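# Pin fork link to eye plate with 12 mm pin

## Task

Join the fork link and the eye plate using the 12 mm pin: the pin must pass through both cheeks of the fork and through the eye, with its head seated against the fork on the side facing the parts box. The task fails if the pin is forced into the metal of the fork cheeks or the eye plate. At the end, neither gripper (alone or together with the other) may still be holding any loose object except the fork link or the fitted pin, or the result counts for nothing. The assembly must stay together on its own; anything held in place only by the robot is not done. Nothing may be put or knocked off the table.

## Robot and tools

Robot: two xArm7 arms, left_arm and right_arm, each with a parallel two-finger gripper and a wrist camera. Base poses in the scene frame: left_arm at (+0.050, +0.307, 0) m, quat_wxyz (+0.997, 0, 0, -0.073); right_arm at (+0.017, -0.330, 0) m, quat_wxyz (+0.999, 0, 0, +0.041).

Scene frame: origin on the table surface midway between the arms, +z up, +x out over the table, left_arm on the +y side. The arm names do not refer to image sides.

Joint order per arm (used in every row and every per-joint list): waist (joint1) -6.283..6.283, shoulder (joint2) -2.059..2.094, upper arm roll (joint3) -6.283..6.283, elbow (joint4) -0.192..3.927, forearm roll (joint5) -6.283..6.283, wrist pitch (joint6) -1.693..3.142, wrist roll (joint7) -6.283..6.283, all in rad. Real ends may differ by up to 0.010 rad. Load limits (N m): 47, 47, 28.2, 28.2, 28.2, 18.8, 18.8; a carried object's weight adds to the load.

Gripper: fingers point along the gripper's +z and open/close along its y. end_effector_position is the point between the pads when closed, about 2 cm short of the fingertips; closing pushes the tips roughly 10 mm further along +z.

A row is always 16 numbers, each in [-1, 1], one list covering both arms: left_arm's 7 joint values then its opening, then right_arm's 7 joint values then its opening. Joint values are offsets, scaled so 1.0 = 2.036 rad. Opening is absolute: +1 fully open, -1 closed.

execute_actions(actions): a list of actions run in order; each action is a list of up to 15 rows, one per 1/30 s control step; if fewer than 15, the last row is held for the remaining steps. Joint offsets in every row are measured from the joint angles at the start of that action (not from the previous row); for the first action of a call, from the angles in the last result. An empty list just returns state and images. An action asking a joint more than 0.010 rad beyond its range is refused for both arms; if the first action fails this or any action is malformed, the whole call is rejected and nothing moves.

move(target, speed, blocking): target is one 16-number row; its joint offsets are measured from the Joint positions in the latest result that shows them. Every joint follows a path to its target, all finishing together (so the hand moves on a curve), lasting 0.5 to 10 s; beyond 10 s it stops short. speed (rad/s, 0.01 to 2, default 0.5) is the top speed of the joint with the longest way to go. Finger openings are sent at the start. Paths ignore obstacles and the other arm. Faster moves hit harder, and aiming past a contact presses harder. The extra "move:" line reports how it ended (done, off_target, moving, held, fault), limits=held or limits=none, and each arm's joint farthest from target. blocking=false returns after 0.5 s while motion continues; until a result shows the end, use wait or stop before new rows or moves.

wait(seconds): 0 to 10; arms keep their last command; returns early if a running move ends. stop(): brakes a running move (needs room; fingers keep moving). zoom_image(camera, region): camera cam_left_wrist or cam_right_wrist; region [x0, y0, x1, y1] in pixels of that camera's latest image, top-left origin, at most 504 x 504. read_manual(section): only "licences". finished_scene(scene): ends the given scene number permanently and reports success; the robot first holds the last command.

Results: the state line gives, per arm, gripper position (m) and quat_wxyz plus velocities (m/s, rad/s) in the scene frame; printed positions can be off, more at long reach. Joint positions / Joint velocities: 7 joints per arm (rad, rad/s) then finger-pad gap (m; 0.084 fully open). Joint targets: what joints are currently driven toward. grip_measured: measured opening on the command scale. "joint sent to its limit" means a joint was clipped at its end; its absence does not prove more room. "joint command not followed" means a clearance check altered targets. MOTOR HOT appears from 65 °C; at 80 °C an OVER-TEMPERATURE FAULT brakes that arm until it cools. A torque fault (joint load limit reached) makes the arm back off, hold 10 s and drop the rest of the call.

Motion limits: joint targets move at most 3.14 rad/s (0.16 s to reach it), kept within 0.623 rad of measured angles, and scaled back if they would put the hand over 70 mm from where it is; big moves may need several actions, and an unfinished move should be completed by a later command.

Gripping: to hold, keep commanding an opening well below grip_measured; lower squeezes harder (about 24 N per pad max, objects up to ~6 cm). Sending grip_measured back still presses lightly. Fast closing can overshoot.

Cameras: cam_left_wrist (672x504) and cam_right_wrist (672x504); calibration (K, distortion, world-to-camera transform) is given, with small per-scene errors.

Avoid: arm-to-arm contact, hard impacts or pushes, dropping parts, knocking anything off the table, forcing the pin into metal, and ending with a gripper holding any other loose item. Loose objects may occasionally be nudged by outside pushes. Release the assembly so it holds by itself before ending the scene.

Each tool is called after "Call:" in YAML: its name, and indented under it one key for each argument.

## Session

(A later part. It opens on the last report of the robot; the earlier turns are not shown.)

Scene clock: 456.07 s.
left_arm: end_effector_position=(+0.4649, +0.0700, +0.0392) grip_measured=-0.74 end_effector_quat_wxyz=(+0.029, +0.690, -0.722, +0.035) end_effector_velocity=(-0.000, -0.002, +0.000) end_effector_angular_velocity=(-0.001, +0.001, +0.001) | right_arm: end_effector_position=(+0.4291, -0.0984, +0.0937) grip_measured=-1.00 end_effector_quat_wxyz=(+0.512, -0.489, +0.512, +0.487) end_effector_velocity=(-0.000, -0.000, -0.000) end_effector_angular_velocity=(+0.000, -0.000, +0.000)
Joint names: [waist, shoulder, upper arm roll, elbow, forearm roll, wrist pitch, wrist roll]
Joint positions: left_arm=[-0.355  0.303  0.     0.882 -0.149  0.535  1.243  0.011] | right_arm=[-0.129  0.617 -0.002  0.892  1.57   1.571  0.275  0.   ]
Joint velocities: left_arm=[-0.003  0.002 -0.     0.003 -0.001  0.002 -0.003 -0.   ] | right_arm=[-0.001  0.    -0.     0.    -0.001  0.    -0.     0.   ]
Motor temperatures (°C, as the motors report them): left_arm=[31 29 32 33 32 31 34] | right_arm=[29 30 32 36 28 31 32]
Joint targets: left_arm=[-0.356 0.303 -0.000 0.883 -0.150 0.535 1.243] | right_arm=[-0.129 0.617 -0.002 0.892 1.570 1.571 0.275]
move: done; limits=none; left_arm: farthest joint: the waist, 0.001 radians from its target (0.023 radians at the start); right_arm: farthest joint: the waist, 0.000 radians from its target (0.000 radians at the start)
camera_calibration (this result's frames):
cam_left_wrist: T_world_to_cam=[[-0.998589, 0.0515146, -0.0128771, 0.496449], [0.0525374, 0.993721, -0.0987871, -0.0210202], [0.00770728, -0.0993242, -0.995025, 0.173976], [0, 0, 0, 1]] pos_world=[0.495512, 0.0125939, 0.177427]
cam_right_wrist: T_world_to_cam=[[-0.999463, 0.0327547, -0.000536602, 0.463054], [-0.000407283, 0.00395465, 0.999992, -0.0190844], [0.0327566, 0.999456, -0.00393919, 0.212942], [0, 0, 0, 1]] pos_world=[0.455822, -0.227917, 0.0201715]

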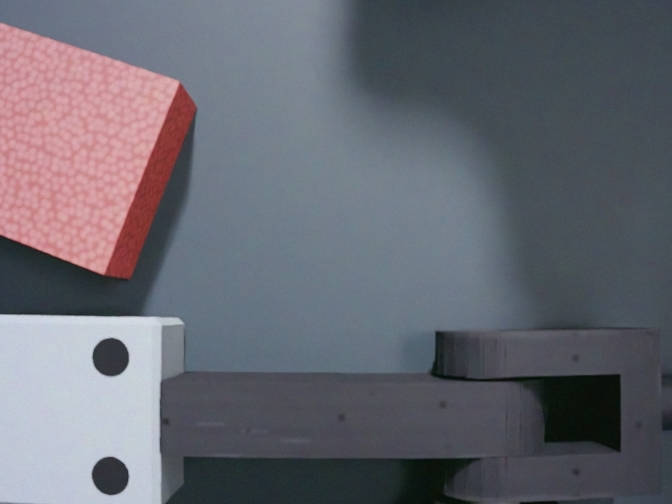

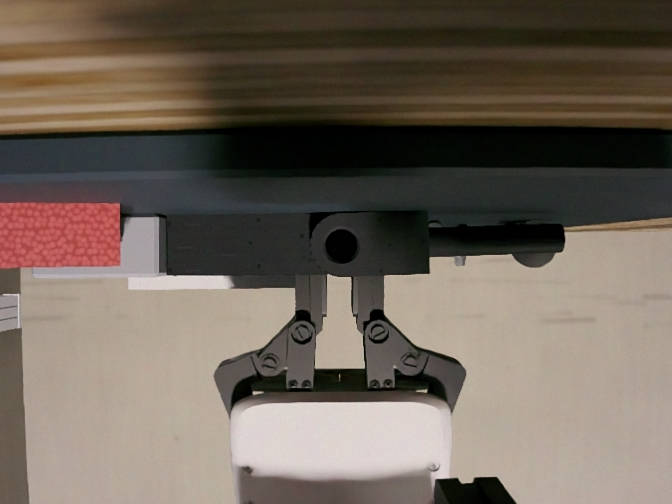

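Call:
move:
  target: [0,0,0,0,0,0,0,-0.3,0,0,0,0,0,0,0,-1]

Call:
move:
  target: [0.0256,-0.012,0,-0.0235,0,-0.0115,0.0256,-0.3,0,0,0,0,0,0,0,-1]
  speed: 0.04

Call:
move:
  target: [0,0,0,0,0,0,0,-0.6,0,0,0,0,0,0,0,-1]

Scene clock: 464.53 s.
left_arm: end_effector_position=(+0.4648, +0.0697, +0.0393) grip_measured=-0.32 end_effector_quat_wxyz=(+0.029, +0.690, -0.722, +0.035) end_effector_velocity=(+0.001, +0.002, -0.000) end_effector_angular_velocity=(+0.000, -0.000, +0.006) | right_arm: end_effector_position=(+0.4291, -0.0984, +0.0937) grip_measured=-1.00 end_effector_quat_wxyz=(+0.512, -0.489, +0.512, +0.487) end_effector_velocity=(+0.000, -0.000, +0.000) end_effector_angular_velocity=(+0.001, +0.002, -0.000)
Joint names: [waist, shoulder, upper arm roll, elbow, forearm roll, wrist pitch, wrist roll]
Joint positions: left_arm=[-0.355  0.303 -0.     0.882 -0.15   0.535  1.243  0.03 ] | right_arm=[-0.129  0.617 -0.002  0.892  1.57   1.571  0.275  0.   ]
Joint velocities: left_arm=[ 0.002  0.001  0.003 -0.    -0.001 -0.001 -0.001 -0.   ] | right_arm=[-0.     0.     0.     0.     0.     0.001  0.002  0.   ]
Motor temperatures (°C, as the motors report them): left_arm=[31 29 32 34 32 31 34] | right_arm=[29 30 32 36 28 31 32]
Joint targets: left_arm=[-0.355 0.303 0.000 0.882 -0.149 0.535 1.243] | right_arm=[-0.129 0.617 -0.002 0.892 1.570 1.571 0.275]
move: done; limits=none; left_arm: farthest joint: the forearm roll, 0.001 radians from its target (0.001 radians at the start); right_arm: farthest joint: the waist, 0.000 radians from its target (0.000 radians at the start)
camera_calibration (this result's frames):
cam_left_wrist: T_world_to_cam=[[-0.998564, 0.0519575, -0.0130421, 0.496373], [0.0529963, 0.993674, -0.0990126, -0.0209198], [0.00781513, -0.0995616, -0.995001, 0.173995], [0, 0, 0, 1]] pos_world=[0.49541, 0.0123203, 0.177528]
cam_right_wrist: T_world_to_cam=[[-0.999463, 0.0327547, -0.000536641, 0.463054], [-0.000407321, 0.00395468, 0.999992, -0.0190844], [0.0327566, 0.999456, -0.00393922, 0.212942], [0, 0, 0, 1]] pos_world=[0.455822, -0.227917, 0.0201715]

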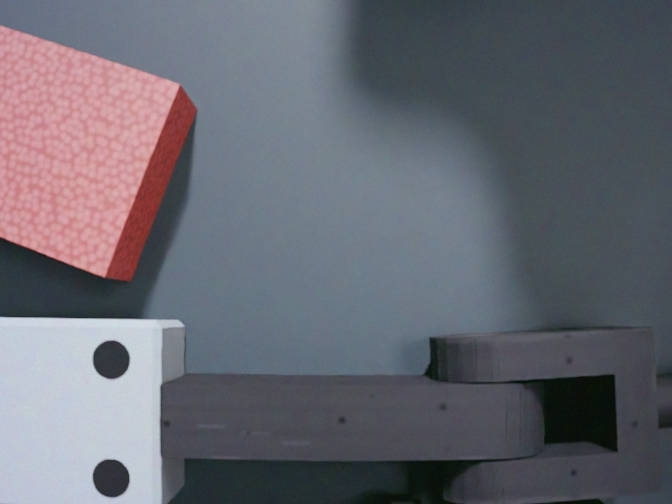

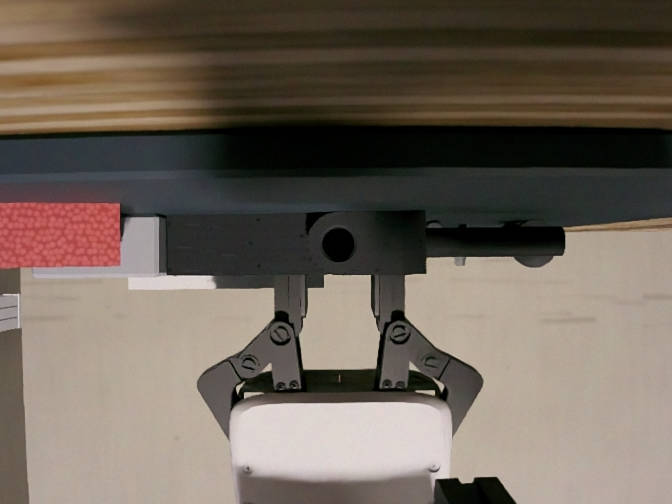

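Scene clock: 466.20 s.
left_arm: end_effector_position=(+0.4659, +0.0975, +0.0367) grip_measured=-0.32 end_effector_quat_wxyz=(+0.026, +0.691, -0.722, +0.036) end_effector_velocity=(-0.001, +0.002, -0.001) end_effector_angular_velocity=(+0.001, +0.002, -0.001) | right_arm: end_effector_position=(+0.4291, -0.0984, +0.0937) grip_measured=-1.00 end_effector_quat_wxyz=(+0.512, -0.489, +0.512, +0.487) end_effector_velocity=(-0.000, +0.000, +0.000) end_effector_angular_velocity=(-0.000, +0.000, +0.001)
Joint names: [waist, shoulder, upper arm roll, elbow, forearm roll, wrist pitch, wrist roll]
Joint positions: left_arm=[-0.303  0.279 -0.     0.835 -0.15   0.512  1.295  0.03 ] | right_arm=[-0.129  0.617 -0.002  0.892  1.57   1.571  0.275  0.   ]
Joint velocities: left_arm=[ 0.002 -0.001 -0.    -0.005  0.    -0.001  0.003  0.   ] | right_arm=[ 0.    -0.    -0.     0.    -0.001  0.     0.001  0.   ]
Motor temperatures (°C, as the motors report them): left_arm=[31 29 32 34 32 31 34] | right_arm=[29 30 32 36 28 31 32]
Joint targets: left_arm=[-0.303 0.279 -0.000 0.834 -0.150 0.512 1.295] | right_arm=[-0.129 0.617 -0.002 0.892 1.570 1.571 0.275]
move: done; limits=none; left_arm: farthest joint: the waist, 0.001 radians from its target (0.052 radians at the start); right_arm: farthest joint: the waist, 0.000 radians from its target (0.000 radians at the start)
camera_calibration (this result's frames):
cam_left_wrist: T_world_to_cam=[[-0.998574, 0.050042, -0.0185997, 0.496373], [0.051597, 0.994086, -0.0955549, -0.0484189], [0.0137079, -0.0963784, -0.99525, 0.171143], [0, 0, 0, 1]] pos_world=[0.495818, 0.0397875, 0.174936]
cam_right_wrist: T_world_to_cam=[[-0.999463, 0.0327548, -0.000536468, 0.463054], [-0.00040715, 0.0039546, 0.999992, -0.0190845], [0.0327567, 0.999456, -0.00393914, 0.212942], [0, 0, 0, 1]] pos_world=[0.455822, -0.227917, 0.0201715]

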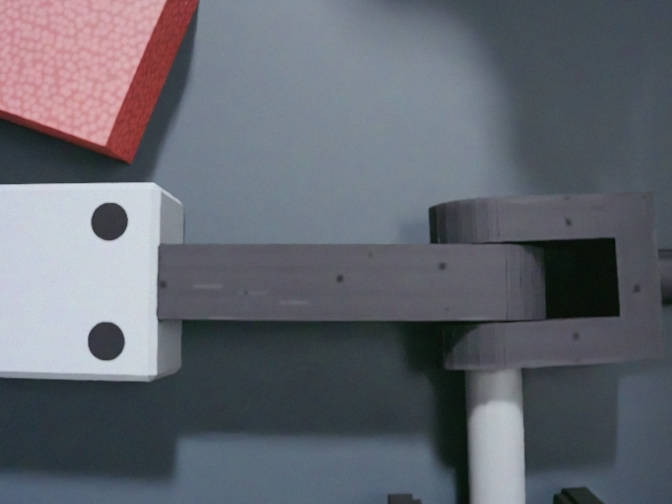

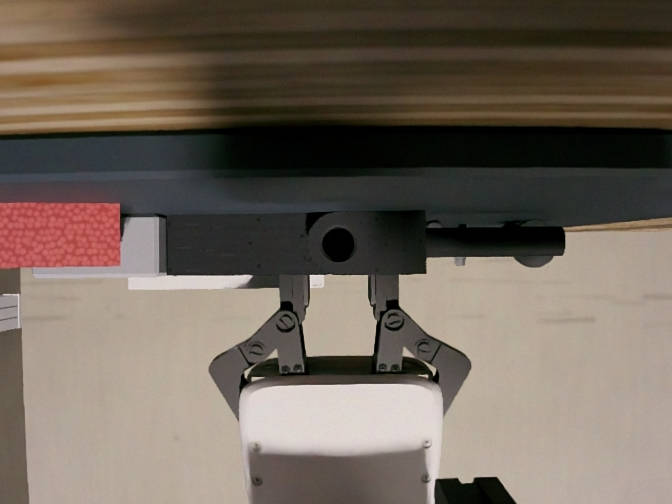

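Scene clock: 466.70 s.
left_arm: end_effector_position=(+0.4659, +0.0976, +0.0367) grip_measured=-0.58 end_effector_quat_wxyz=(+0.026, +0.691, -0.722, +0.036) end_effector_velocity=(+0.000, -0.000, +0.001) end_effector_angular_velocity=(-0.001, -0.001, +0.002) | right_arm: end_effector_position=(+0.4291, -0.0984, +0.0937) grip_measured=-1.00 end_effector_quat_wxyz=(+0.512, -0.489, +0.512, +0.487) end_effector_velocity=(+0.000, +0.000, +0.000) end_effector_angular_velocity=(-0.000, -0.001, -0.000)
Joint names: [waist, shoulder, upper arm roll, elbow, forearm roll, wrist pitch, wrist roll]
Joint positions: left_arm=[-0.303  0.279 -0.     0.835 -0.15   0.512  1.295  0.019] | right_arm=[-0.129  0.617 -0.002  0.892  1.57   1.571  0.275  0.   ]
Joint velocities: left_arm=[ 0.    -0.    -0.     0.001 -0.001  0.    -0.001 -0.   ] | right_arm=[ 0.001 -0.    -0.     0.     0.001 -0.    -0.001  0.   ]
Motor temperatures (°C, as the motors report them): left_arm=[31 29 32 34 32 31 34] | right_arm=[29 30 32 36 28 31 32]
Joint targets: left_arm=[-0.303 0.279 -0.000 0.835 -0.150 0.512 1.295] | right_arm=[-0.129 0.617 -0.002 0.892 1.570 1.571 0.275]
move: done; limits=none; left_arm: farthest joint: the waist, 0.000 radians from its target (0.000 radians at the start); right_arm: farthest joint: the waist, 0.000 radians from its target (0.000 radians at the start)
camera_calibration (this result's frames):
cam_left_wrist: T_world_to_cam=[[-0.998576, 0.0500599, -0.0184471, 0.496308], [0.0515992, 0.994092, -0.0954915, -0.0484532], [0.0135578, -0.0963073, -0.995259, 0.171167], [0, 0, 0, 1]] pos_world=[0.495781, 0.0398064, 0.174884]
cam_right_wrist: T_world_to_cam=[[-0.999463, 0.0327546, -0.000536604, 0.463054], [-0.000407284, 0.00395469, 0.999992, -0.0190844], [0.0327565, 0.999456, -0.00393923, 0.212942], [0, 0, 0, 1]] pos_world=[0.455822, -0.227917, 0.0201715]

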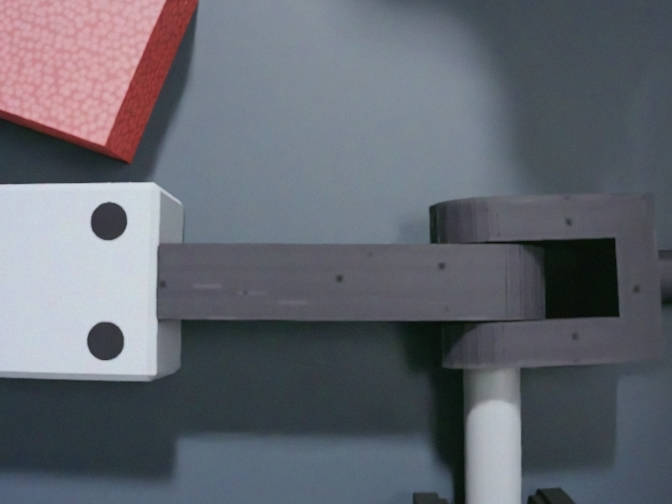

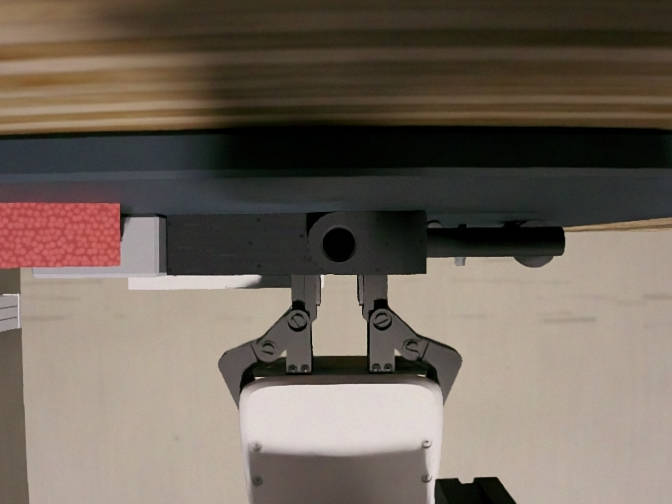

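Call:
move:
  target: [-0.0128,0.005,0,0.012,0,0.007,-0.0128,-0.6,0,0,0,0,0,0,0,-1]
  speed: 0.01

Call:
move:
  target: [0,0,0,0,0,0,0,-0.3,0,0,0,0,0,0,0,-1]

Call:
move:
  target: [0.0165,-0.0075,0,-0.0152,0,-0.0077,0.0165,-0.3,0,0,0,0,0,0,0,-1]
  speed: 0.04

Scene clock: 480.40 s.
left_arm: end_effector_position=(+0.4656, +0.0846, +0.0385) grip_measured=-0.58 end_effector_quat_wxyz=(+0.027, +0.691, -0.722, +0.035) end_effector_velocity=(-0.000, -0.003, +0.001) end_effector_angular_velocity=(-0.002, -0.000, -0.001) | right_arm: end_effector_position=(+0.4291, -0.0984, +0.0937) grip_measured=-1.00 end_effector_quat_wxyz=(+0.512, -0.489, +0.512, +0.487) end_effector_velocity=(+0.000, -0.000, -0.000) end_effector_angular_velocity=(-0.000, +0.001, -0.001)
Joint names: [waist, shoulder, upper arm roll, elbow, forearm roll, wrist pitch, wrist roll]
Joint positions: left_arm=[-0.329  0.289  0.001  0.858 -0.149  0.526  1.269  0.019] | right_arm=[-0.129  0.617 -0.002  0.892  1.57   1.571  0.275  0.   ]
Joint velocities: left_arm=[-0.004  0.    -0.001  0.003 -0.002  0.002 -0.002 -0.   ] | right_arm=[-0.     0.    -0.    -0.     0.    -0.     0.001  0.   ]
Motor temperatures (°C, as the motors report them): left_arm=[31 29 32 34 32 31 34] | right_arm=[29 30 32 36 28 31 32]
Joint targets: left_arm=[-0.330 0.289 -0.000 0.859 -0.150 0.526 1.269] | right_arm=[-0.129 0.617 -0.002 0.892 1.570 1.571 0.275]
move: done; limits=none; left_arm: farthest joint: the upper arm roll, 0.001 radians from its target (0.000 radians at the start); right_arm: farthest joint: the waist, 0.000 radians from its target (0.000 radians at the start)
camera_calibration (this result's frames):
cam_left_wrist: T_world_to_cam=[[-0.998651, 0.049775, -0.0147619, 0.496672], [0.0509734, 0.994003, -0.0967408, -0.0350061], [0.00985811, -0.0973627, -0.9952, 0.17355], [0, 0, 0, 1]] pos_world=[0.496076, 0.0269716, 0.176663]
cam_right_wrist: T_world_to_cam=[[-0.999463, 0.0327546, -0.00053655, 0.463054], [-0.000407229, 0.00395472, 0.999992, -0.0190844], [0.0327565, 0.999456, -0.00393926, 0.212942], [0, 0, 0, 1]] pos_world=[0.455822, -0.227917, 0.0201715]

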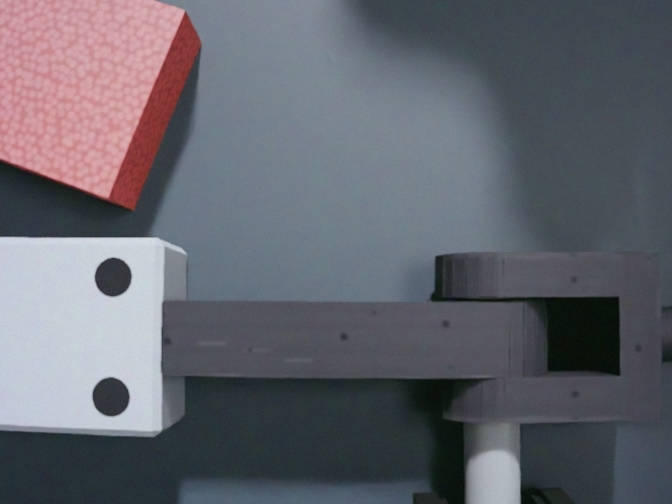

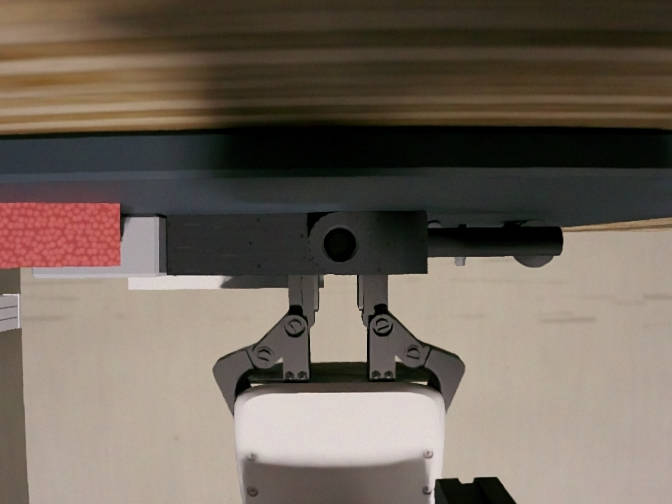

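Scene clock: 480.97 s.
left_arm: end_effector_position=(+0.4655, +0.0841, +0.0386) grip_measured=-0.32 end_effector_quat_wxyz=(+0.027, +0.691, -0.722, +0.035) end_effector_velocity=(+0.001, +0.003, -0.001) end_effector_angular_velocity=(+0.002, +0.002, +0.005) | right_arm: end_effector_position=(+0.4291, -0.0984, +0.0937) grip_measured=-1.00 end_effector_quat_wxyz=(+0.512, -0.489, +0.512, +0.487) end_effector_velocity=(+0.000, -0.000, +0.000) end_effector_angular_velocity=(+0.001, -0.000, -0.000)
Joint names: [waist, shoulder, upper arm roll, elbow, forearm roll, wrist pitch, wrist roll]
Joint positions: left_arm=[-0.329  0.289  0.     0.858 -0.149  0.526  1.269  0.03 ] | right_arm=[-0.129  0.617 -0.002  0.892  1.57   1.571  0.275  0.   ]
Joint velocities: left_arm=[ 0.002  0.001  0.003 -0.001  0.     0.001 -0.     0.   ] | right_arm=[-0.001 -0.     0.     0.    -0.     0.001  0.     0.   ]
Motor temperatures (°C, as the motors report them): left_arm=[31 29 32 34 32 31 34] | right_arm=[29 30 32 36 28 31 32]
Joint targets: left_arm=[-0.329 0.289 0.001 0.858 -0.149 0.526 1.269] | right_arm=[-0.129 0.617 -0.002 0.892 1.570 1.571 0.275]
move: done; limits=none; left_arm: farthest joint: the upper arm roll, 0.001 radians from its target (0.000 radians at the start); right_arm: farthest joint: the waist, 0.000 radians from its target (0.000 radians at the start)
camera_calibration (this result's frames):
cam_left_wrist: T_world_to_cam=[[-0.998606, 0.0505932, -0.015014, 0.496524], [0.0518154, 0.99393, -0.0970525, -0.0348989], [0.0100127, -0.0976952, -0.995166, 0.173581], [0, 0, 0, 1]] pos_world=[0.495902, 0.0265243, 0.17681]
cam_right_wrist: T_world_to_cam=[[-0.999463, 0.0327546, -0.000536561, 0.463054], [-0.000407238, 0.00395477, 0.999992, -0.0190843], [0.0327564, 0.999456, -0.00393931, 0.212942], [0, 0, 0, 1]] pos_world=[0.455822, -0.227918, 0.0201715]

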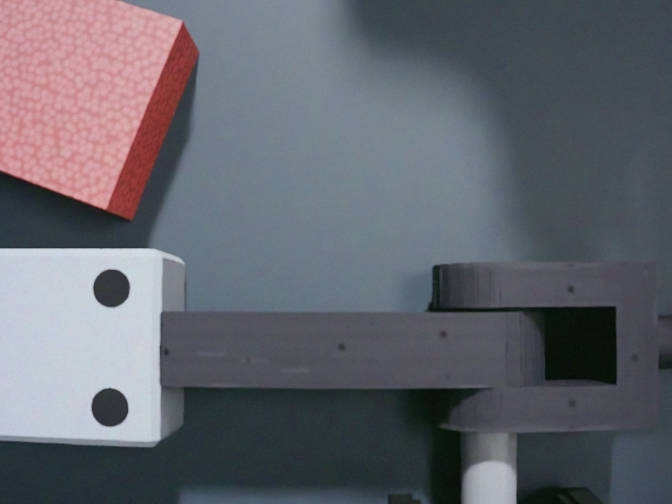

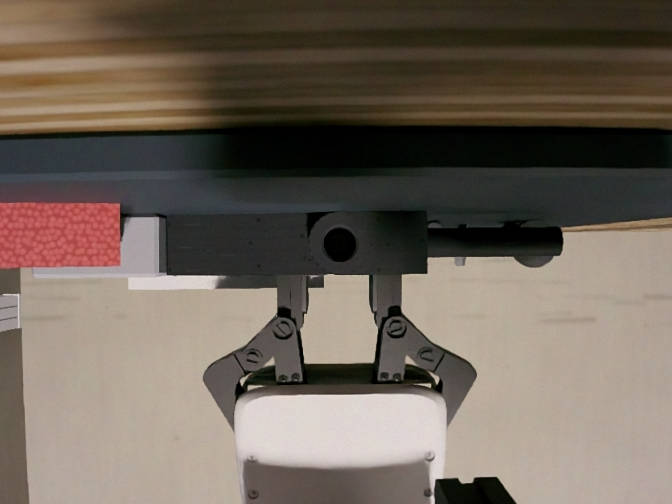

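Scene clock: 482.17 s.
left_arm: end_effector_position=(+0.4658, +0.1019, +0.0367) grip_measured=-0.32 end_effector_quat_wxyz=(+0.025, +0.691, -0.722, +0.035) end_effector_velocity=(+0.000, +0.001, +0.000) end_effector_angular_velocity=(-0.001, -0.001, +0.001) | right_arm: end_effector_position=(+0.4291, -0.0984, +0.0937) grip_measured=-1.00 end_effector_quat_wxyz=(+0.512, -0.489, +0.512, +0.487) end_effector_velocity=(+0.001, -0.000, +0.000) end_effector_angular_velocity=(+0.000, -0.000, -0.003)
Joint names: [waist, shoulder, upper arm roll, elbow, forearm roll, wrist pitch, wrist roll]
Joint positions: left_arm=[-0.296  0.274  0.     0.828 -0.149  0.511  1.302  0.03 ] | right_arm=[-0.129  0.617 -0.002  0.892  1.57   1.571  0.275  0.   ]
Joint velocities: left_arm=[ 0.003 -0.002 -0.001 -0.003 -0.001 -0.002  0.003  0.   ] | right_arm=[-0.001 -0.001 -0.    -0.     0.002 -0.     0.     0.   ]
Motor temperatures (°C, as the motors report them): left_arm=[31 29 32 34 32 31 34] | right_arm=[29 30 32 36 28 31 32]
Joint targets: left_arm=[-0.295 0.274 0.000 0.827 -0.149 0.511 1.303] | right_arm=[-0.129 0.617 -0.002 0.892 1.570 1.571 0.275]
move: done; limits=none; left_arm: farthest joint: the elbow, 0.001 radians from its target (0.031 radians at the start); right_arm: farthest joint: the waist, 0.000 radians from its target (0.000 radians at the start)
camera_calibration (this result's frames):
cam_left_wrist: T_world_to_cam=[[-0.998609, 0.0493666, -0.0185437, 0.496118], [0.0509078, 0.9942, -0.0947324, -0.052488], [0.0137596, -0.0955446, -0.99533, 0.17149], [0, 0, 0, 1]] pos_world=[0.49574, 0.0440769, 0.174917]
cam_right_wrist: T_world_to_cam=[[-0.999463, 0.0327544, -0.000536601, 0.463054], [-0.000407281, 0.00395472, 0.999992, -0.0190843], [0.0327562, 0.999456, -0.00393926, 0.212942], [0, 0, 0, 1]] pos_world=[0.455822, -0.227917, 0.0201715]

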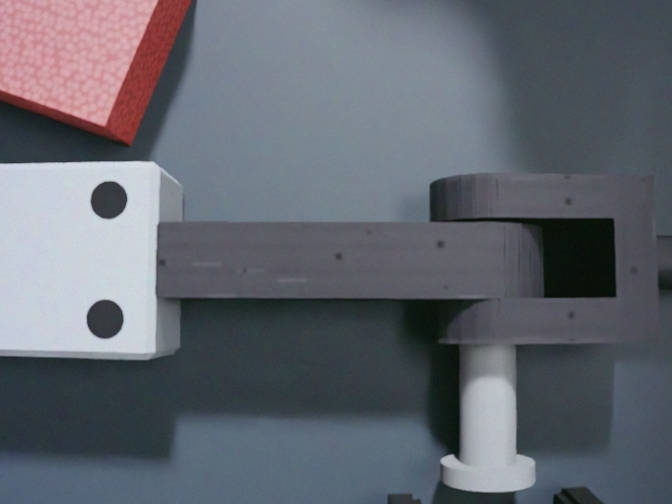

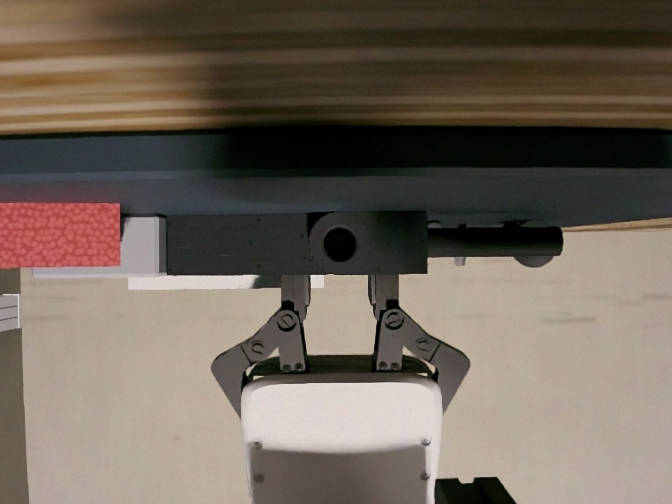

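Call:
move:
  target: [0,0,0,0,0,0,0,-1,0,0,0,0,0,0,0,-1]

Call:
move:
  target: [-0.0298,0.0168,0,0.0278,0,0.011,-0.0298,-1,0,0,0,0,0,0,0,-1]
  speed: 0.012

Call:
move:
  target: [0.02,-0.013,0,-0.018,0,-0.005,0.02,-1,0,0,0,0,0,0,0,-1]
  speed: 0.05

Scene clock: 491.37 s.
left_arm: end_effector_position=(+0.4658, +0.1019, +0.0367) grip_measured=-1.00 end_effector_quat_wxyz=(+0.025, +0.691, -0.722, +0.035) end_effector_velocity=(+0.000, -0.001, +0.001) end_effector_angular_velocity=(-0.001, -0.002, -0.002) | right_arm: end_effector_position=(+0.4291, -0.0984, +0.0937) grip_measured=-1.00 end_effector_quat_wxyz=(+0.512, -0.489, +0.512, +0.487) end_effector_velocity=(+0.000, -0.000, +0.000) end_effector_angular_velocity=(-0.000, -0.000, -0.001)
Joint names: [waist, shoulder, upper arm roll, elbow, forearm roll, wrist pitch, wrist roll]
Joint positions: left_arm=[-0.296  0.274  0.     0.828 -0.149  0.511  1.302  0.   ] | right_arm=[-0.129  0.617 -0.002  0.892  1.57   1.571  0.275  0.   ]
Joint velocities: left_arm=[-0.001 -0.     0.     0.001 -0.    -0.     0.001  0.   ] | right_arm=[-0.001 -0.    -0.    -0.     0.    -0.    -0.     0.   ]
Motor temperatures (°C, as the motors report them): left_arm=[31 29 32 34 32 31 34] | right_arm=[29 30 32 36 28 31 32]
Joint targets: left_arm=[-0.296 0.274 0.000 0.828 -0.149 0.511 1.302] | right_arm=[-0.129 0.617 -0.002 0.892 1.570 1.571 0.275]
move: done; limits=none; left_arm: farthest joint: the waist, 0.000 radians from its target (0.001 radians at the start); right_arm: farthest joint: the waist, 0.000 radians from its target (0.000 radians at the start)
camera_calibration (this result's frames):
cam_left_wrist: T_world_to_cam=[[-0.998609, 0.0493629, -0.0185435, 0.496118], [0.0509041, 0.994201, -0.0947304, -0.0524943], [0.0137598, -0.0955425, -0.99533, 0.17149], [0, 0, 0, 1]] pos_world=[0.495741, 0.0440846, 0.174916]
cam_right_wrist: T_world_to_cam=[[-0.999463, 0.0327546, -0.000536588, 0.463054], [-0.000407268, 0.00395471, 0.999992, -0.0190843], [0.0327564, 0.999456, -0.00393925, 0.212942], [0, 0, 0, 1]] pos_world=[0.455822, -0.227918, 0.0201715]

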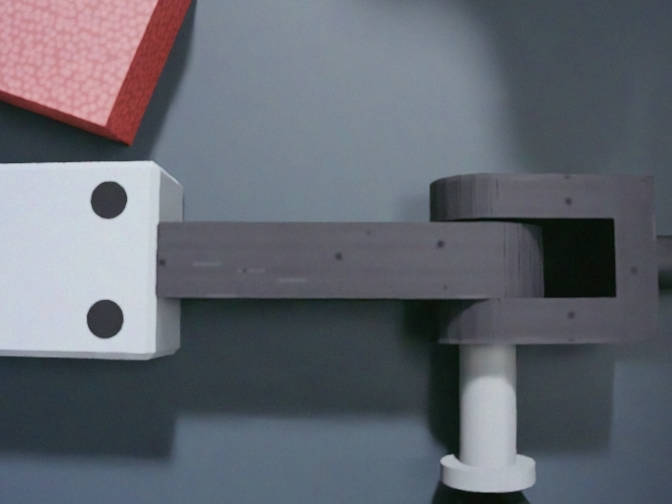

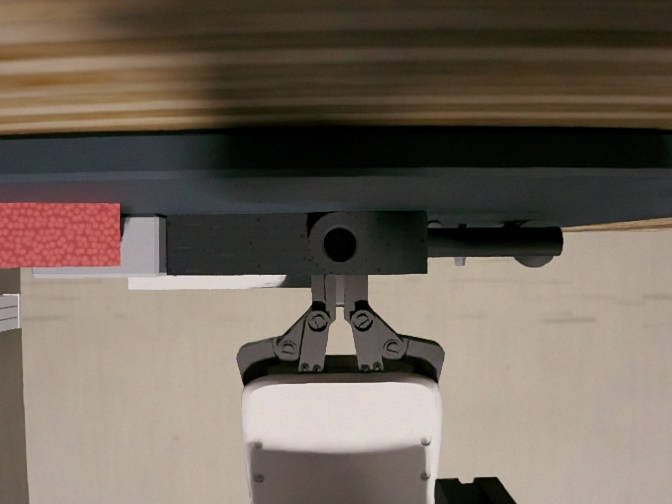

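Scene clock: 496.63 s.
left_arm: end_effector_position=(+0.4653, +0.0714, +0.0373) grip_measured=-1.00 end_effector_quat_wxyz=(+0.029, +0.691, -0.721, +0.033) end_effector_velocity=(+0.000, -0.002, +0.000) end_effector_angular_velocity=(-0.001, +0.000, +0.002) | right_arm: end_effector_position=(+0.4291, -0.0984, +0.0937) grip_measured=-1.00 end_effector_quat_wxyz=(+0.512, -0.489, +0.512, +0.487) end_effector_velocity=(+0.000, +0.000, -0.000) end_effector_angular_velocity=(+0.000, +0.002, -0.001)
Joint names: [waist, shoulder, upper arm roll, elbow, forearm roll, wrist pitch, wrist roll]
Joint positions: left_arm=[-0.355  0.308  0.003  0.883 -0.149  0.533  1.242  0.   ] | right_arm=[-0.129  0.617 -0.002  0.892  1.57   1.571  0.275  0.   ]
Joint velocities: left_arm=[-0.002  0.002 -0.     0.003 -0.001  0.001 -0.003  0.   ] | right_arm=[ 0.001  0.    -0.     0.     0.001 -0.     0.001  0.   ]
Motor temperatures (°C, as the motors report them): left_arm=[31 29 32 34 32 31 34] | right_arm=[29 30 32 36 28 31 32]
Joint targets: left_arm=[-0.356 0.308 0.000 0.884 -0.149 0.533 1.242] | right_arm=[-0.129 0.617 -0.002 0.892 1.570 1.571 0.275]
move: done; limits=none; left_arm: farthest joint: the upper arm roll, 0.003 radians from its target (0.000 radians at the start); right_arm: farthest joint: the waist, 0.000 radians from its target (0.000 radians at the start)
camera_calibration (this result's frames):
cam_left_wrist: T_world_to_cam=[[-0.998767, 0.0483781, -0.0110939, 0.497003], [0.0492257, 0.994099, -0.096661, -0.0211964], [0.00635212, -0.097088, -0.995256, 0.17266], [0, 0, 0, 1]] pos_world=[0.496337, 0.0137905, 0.175305]
cam_right_wrist: T_world_to_cam=[[-0.999463, 0.0327544, -0.000536812, 0.463054], [-0.000407492, 0.00395473, 0.999992, -0.0190842], [0.0327563, 0.999456, -0.00393926, 0.212942], [0, 0, 0, 1]] pos_world=[0.455822, -0.227917, 0.0201715]

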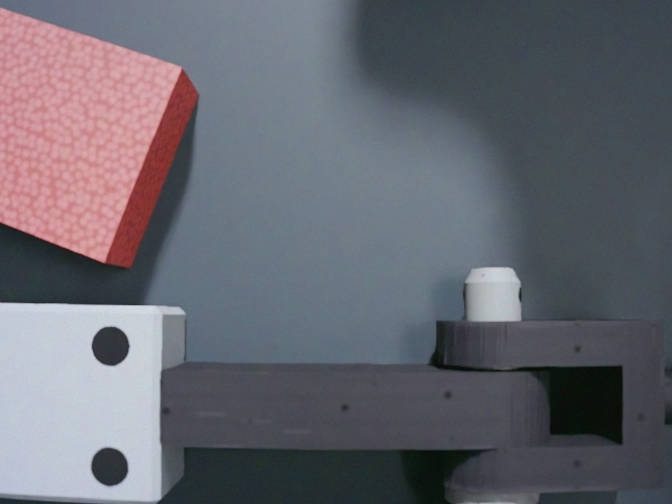

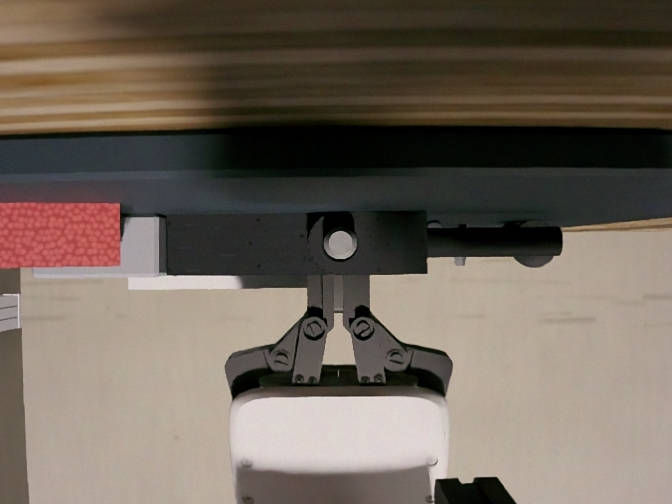

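Scene clock: 497.83 s.
left_arm: end_effector_position=(+0.4661, +0.0928, +0.0383) grip_measured=-1.00 end_effector_quat_wxyz=(+0.027, +0.692, -0.721, +0.034) end_effector_velocity=(-0.000, +0.001, -0.000) end_effector_angular_velocity=(-0.000, +0.000, +0.001) | right_arm: end_effector_position=(+0.4291, -0.0984, +0.0937) grip_measured=-1.00 end_effector_quat_wxyz=(+0.512, -0.489, +0.512, +0.487) end_effector_velocity=(-0.001, +0.000, -0.000) end_effector_angular_velocity=(-0.000, +0.000, +0.003)
Joint names: [waist, shoulder, upper arm roll, elbow, forearm roll, wrist pitch, wrist roll]
Joint positions: left_arm=[-0.314  0.282  0.002  0.847 -0.149  0.523  1.282  0.   ] | right_arm=[-0.129  0.617 -0.002  0.892  1.57   1.571  0.275  0.   ]
Joint velocities: left_arm=[ 0.003 -0.001 -0.001 -0.003 -0.    -0.002  0.002  0.   ] | right_arm=[ 0.001  0.001 -0.     0.    -0.002  0.     0.     0.   ]
Motor temperatures (°C, as the motors report them): left_arm=[31 29 32 34 32 31 34] | right_arm=[29 30 32 36 28 31 32]
Joint targets: left_arm=[-0.314 0.282 0.003 0.846 -0.149 0.523 1.283] | right_arm=[-0.129 0.617 -0.002 0.892 1.570 1.571 0.275]
move: done; limits=none; left_arm: farthest joint: the upper arm roll, 0.001 radians from its target (0.000 radians at the start); right_arm: farthest joint: the waist, 0.000 radians from its target (0.000 radians at the start)
camera_calibration (this result's frames):
cam_left_wrist: T_world_to_cam=[[-0.998755, 0.0475748, -0.0150113, 0.497028], [0.0487907, 0.99427, -0.0951108, -0.0423002], [0.0104005, -0.0957247, -0.995354, 0.173736], [0, 0, 0, 1]] pos_world=[0.496666, 0.0350426, 0.176366]
cam_right_wrist: T_world_to_cam=[[-0.999463, 0.0327544, -0.000536826, 0.463054], [-0.000407504, 0.0039548, 0.999992, -0.0190843], [0.0327563, 0.999456, -0.00393933, 0.212942], [0, 0, 0, 1]] pos_world=[0.455822, -0.227917, 0.0201716]

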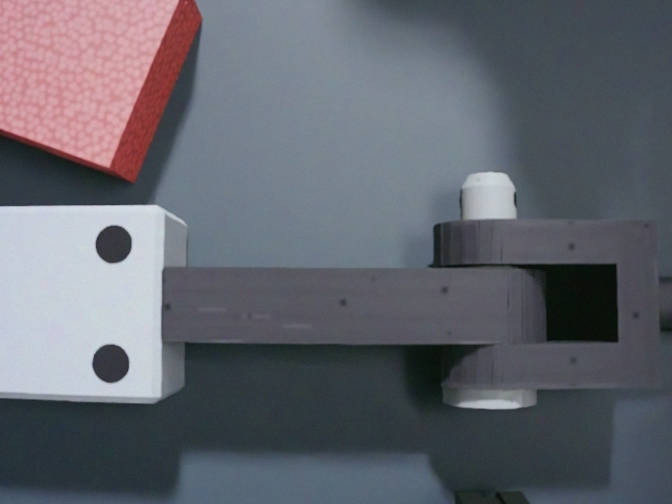

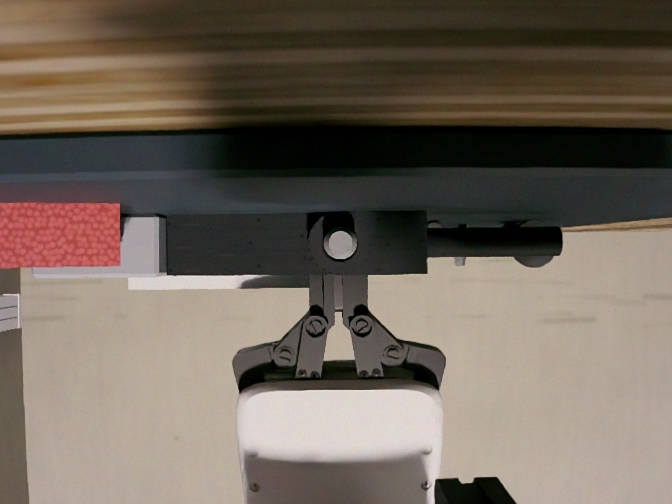

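Call:
finished_scene:
  scene: 1

The scene is finished: the task was done.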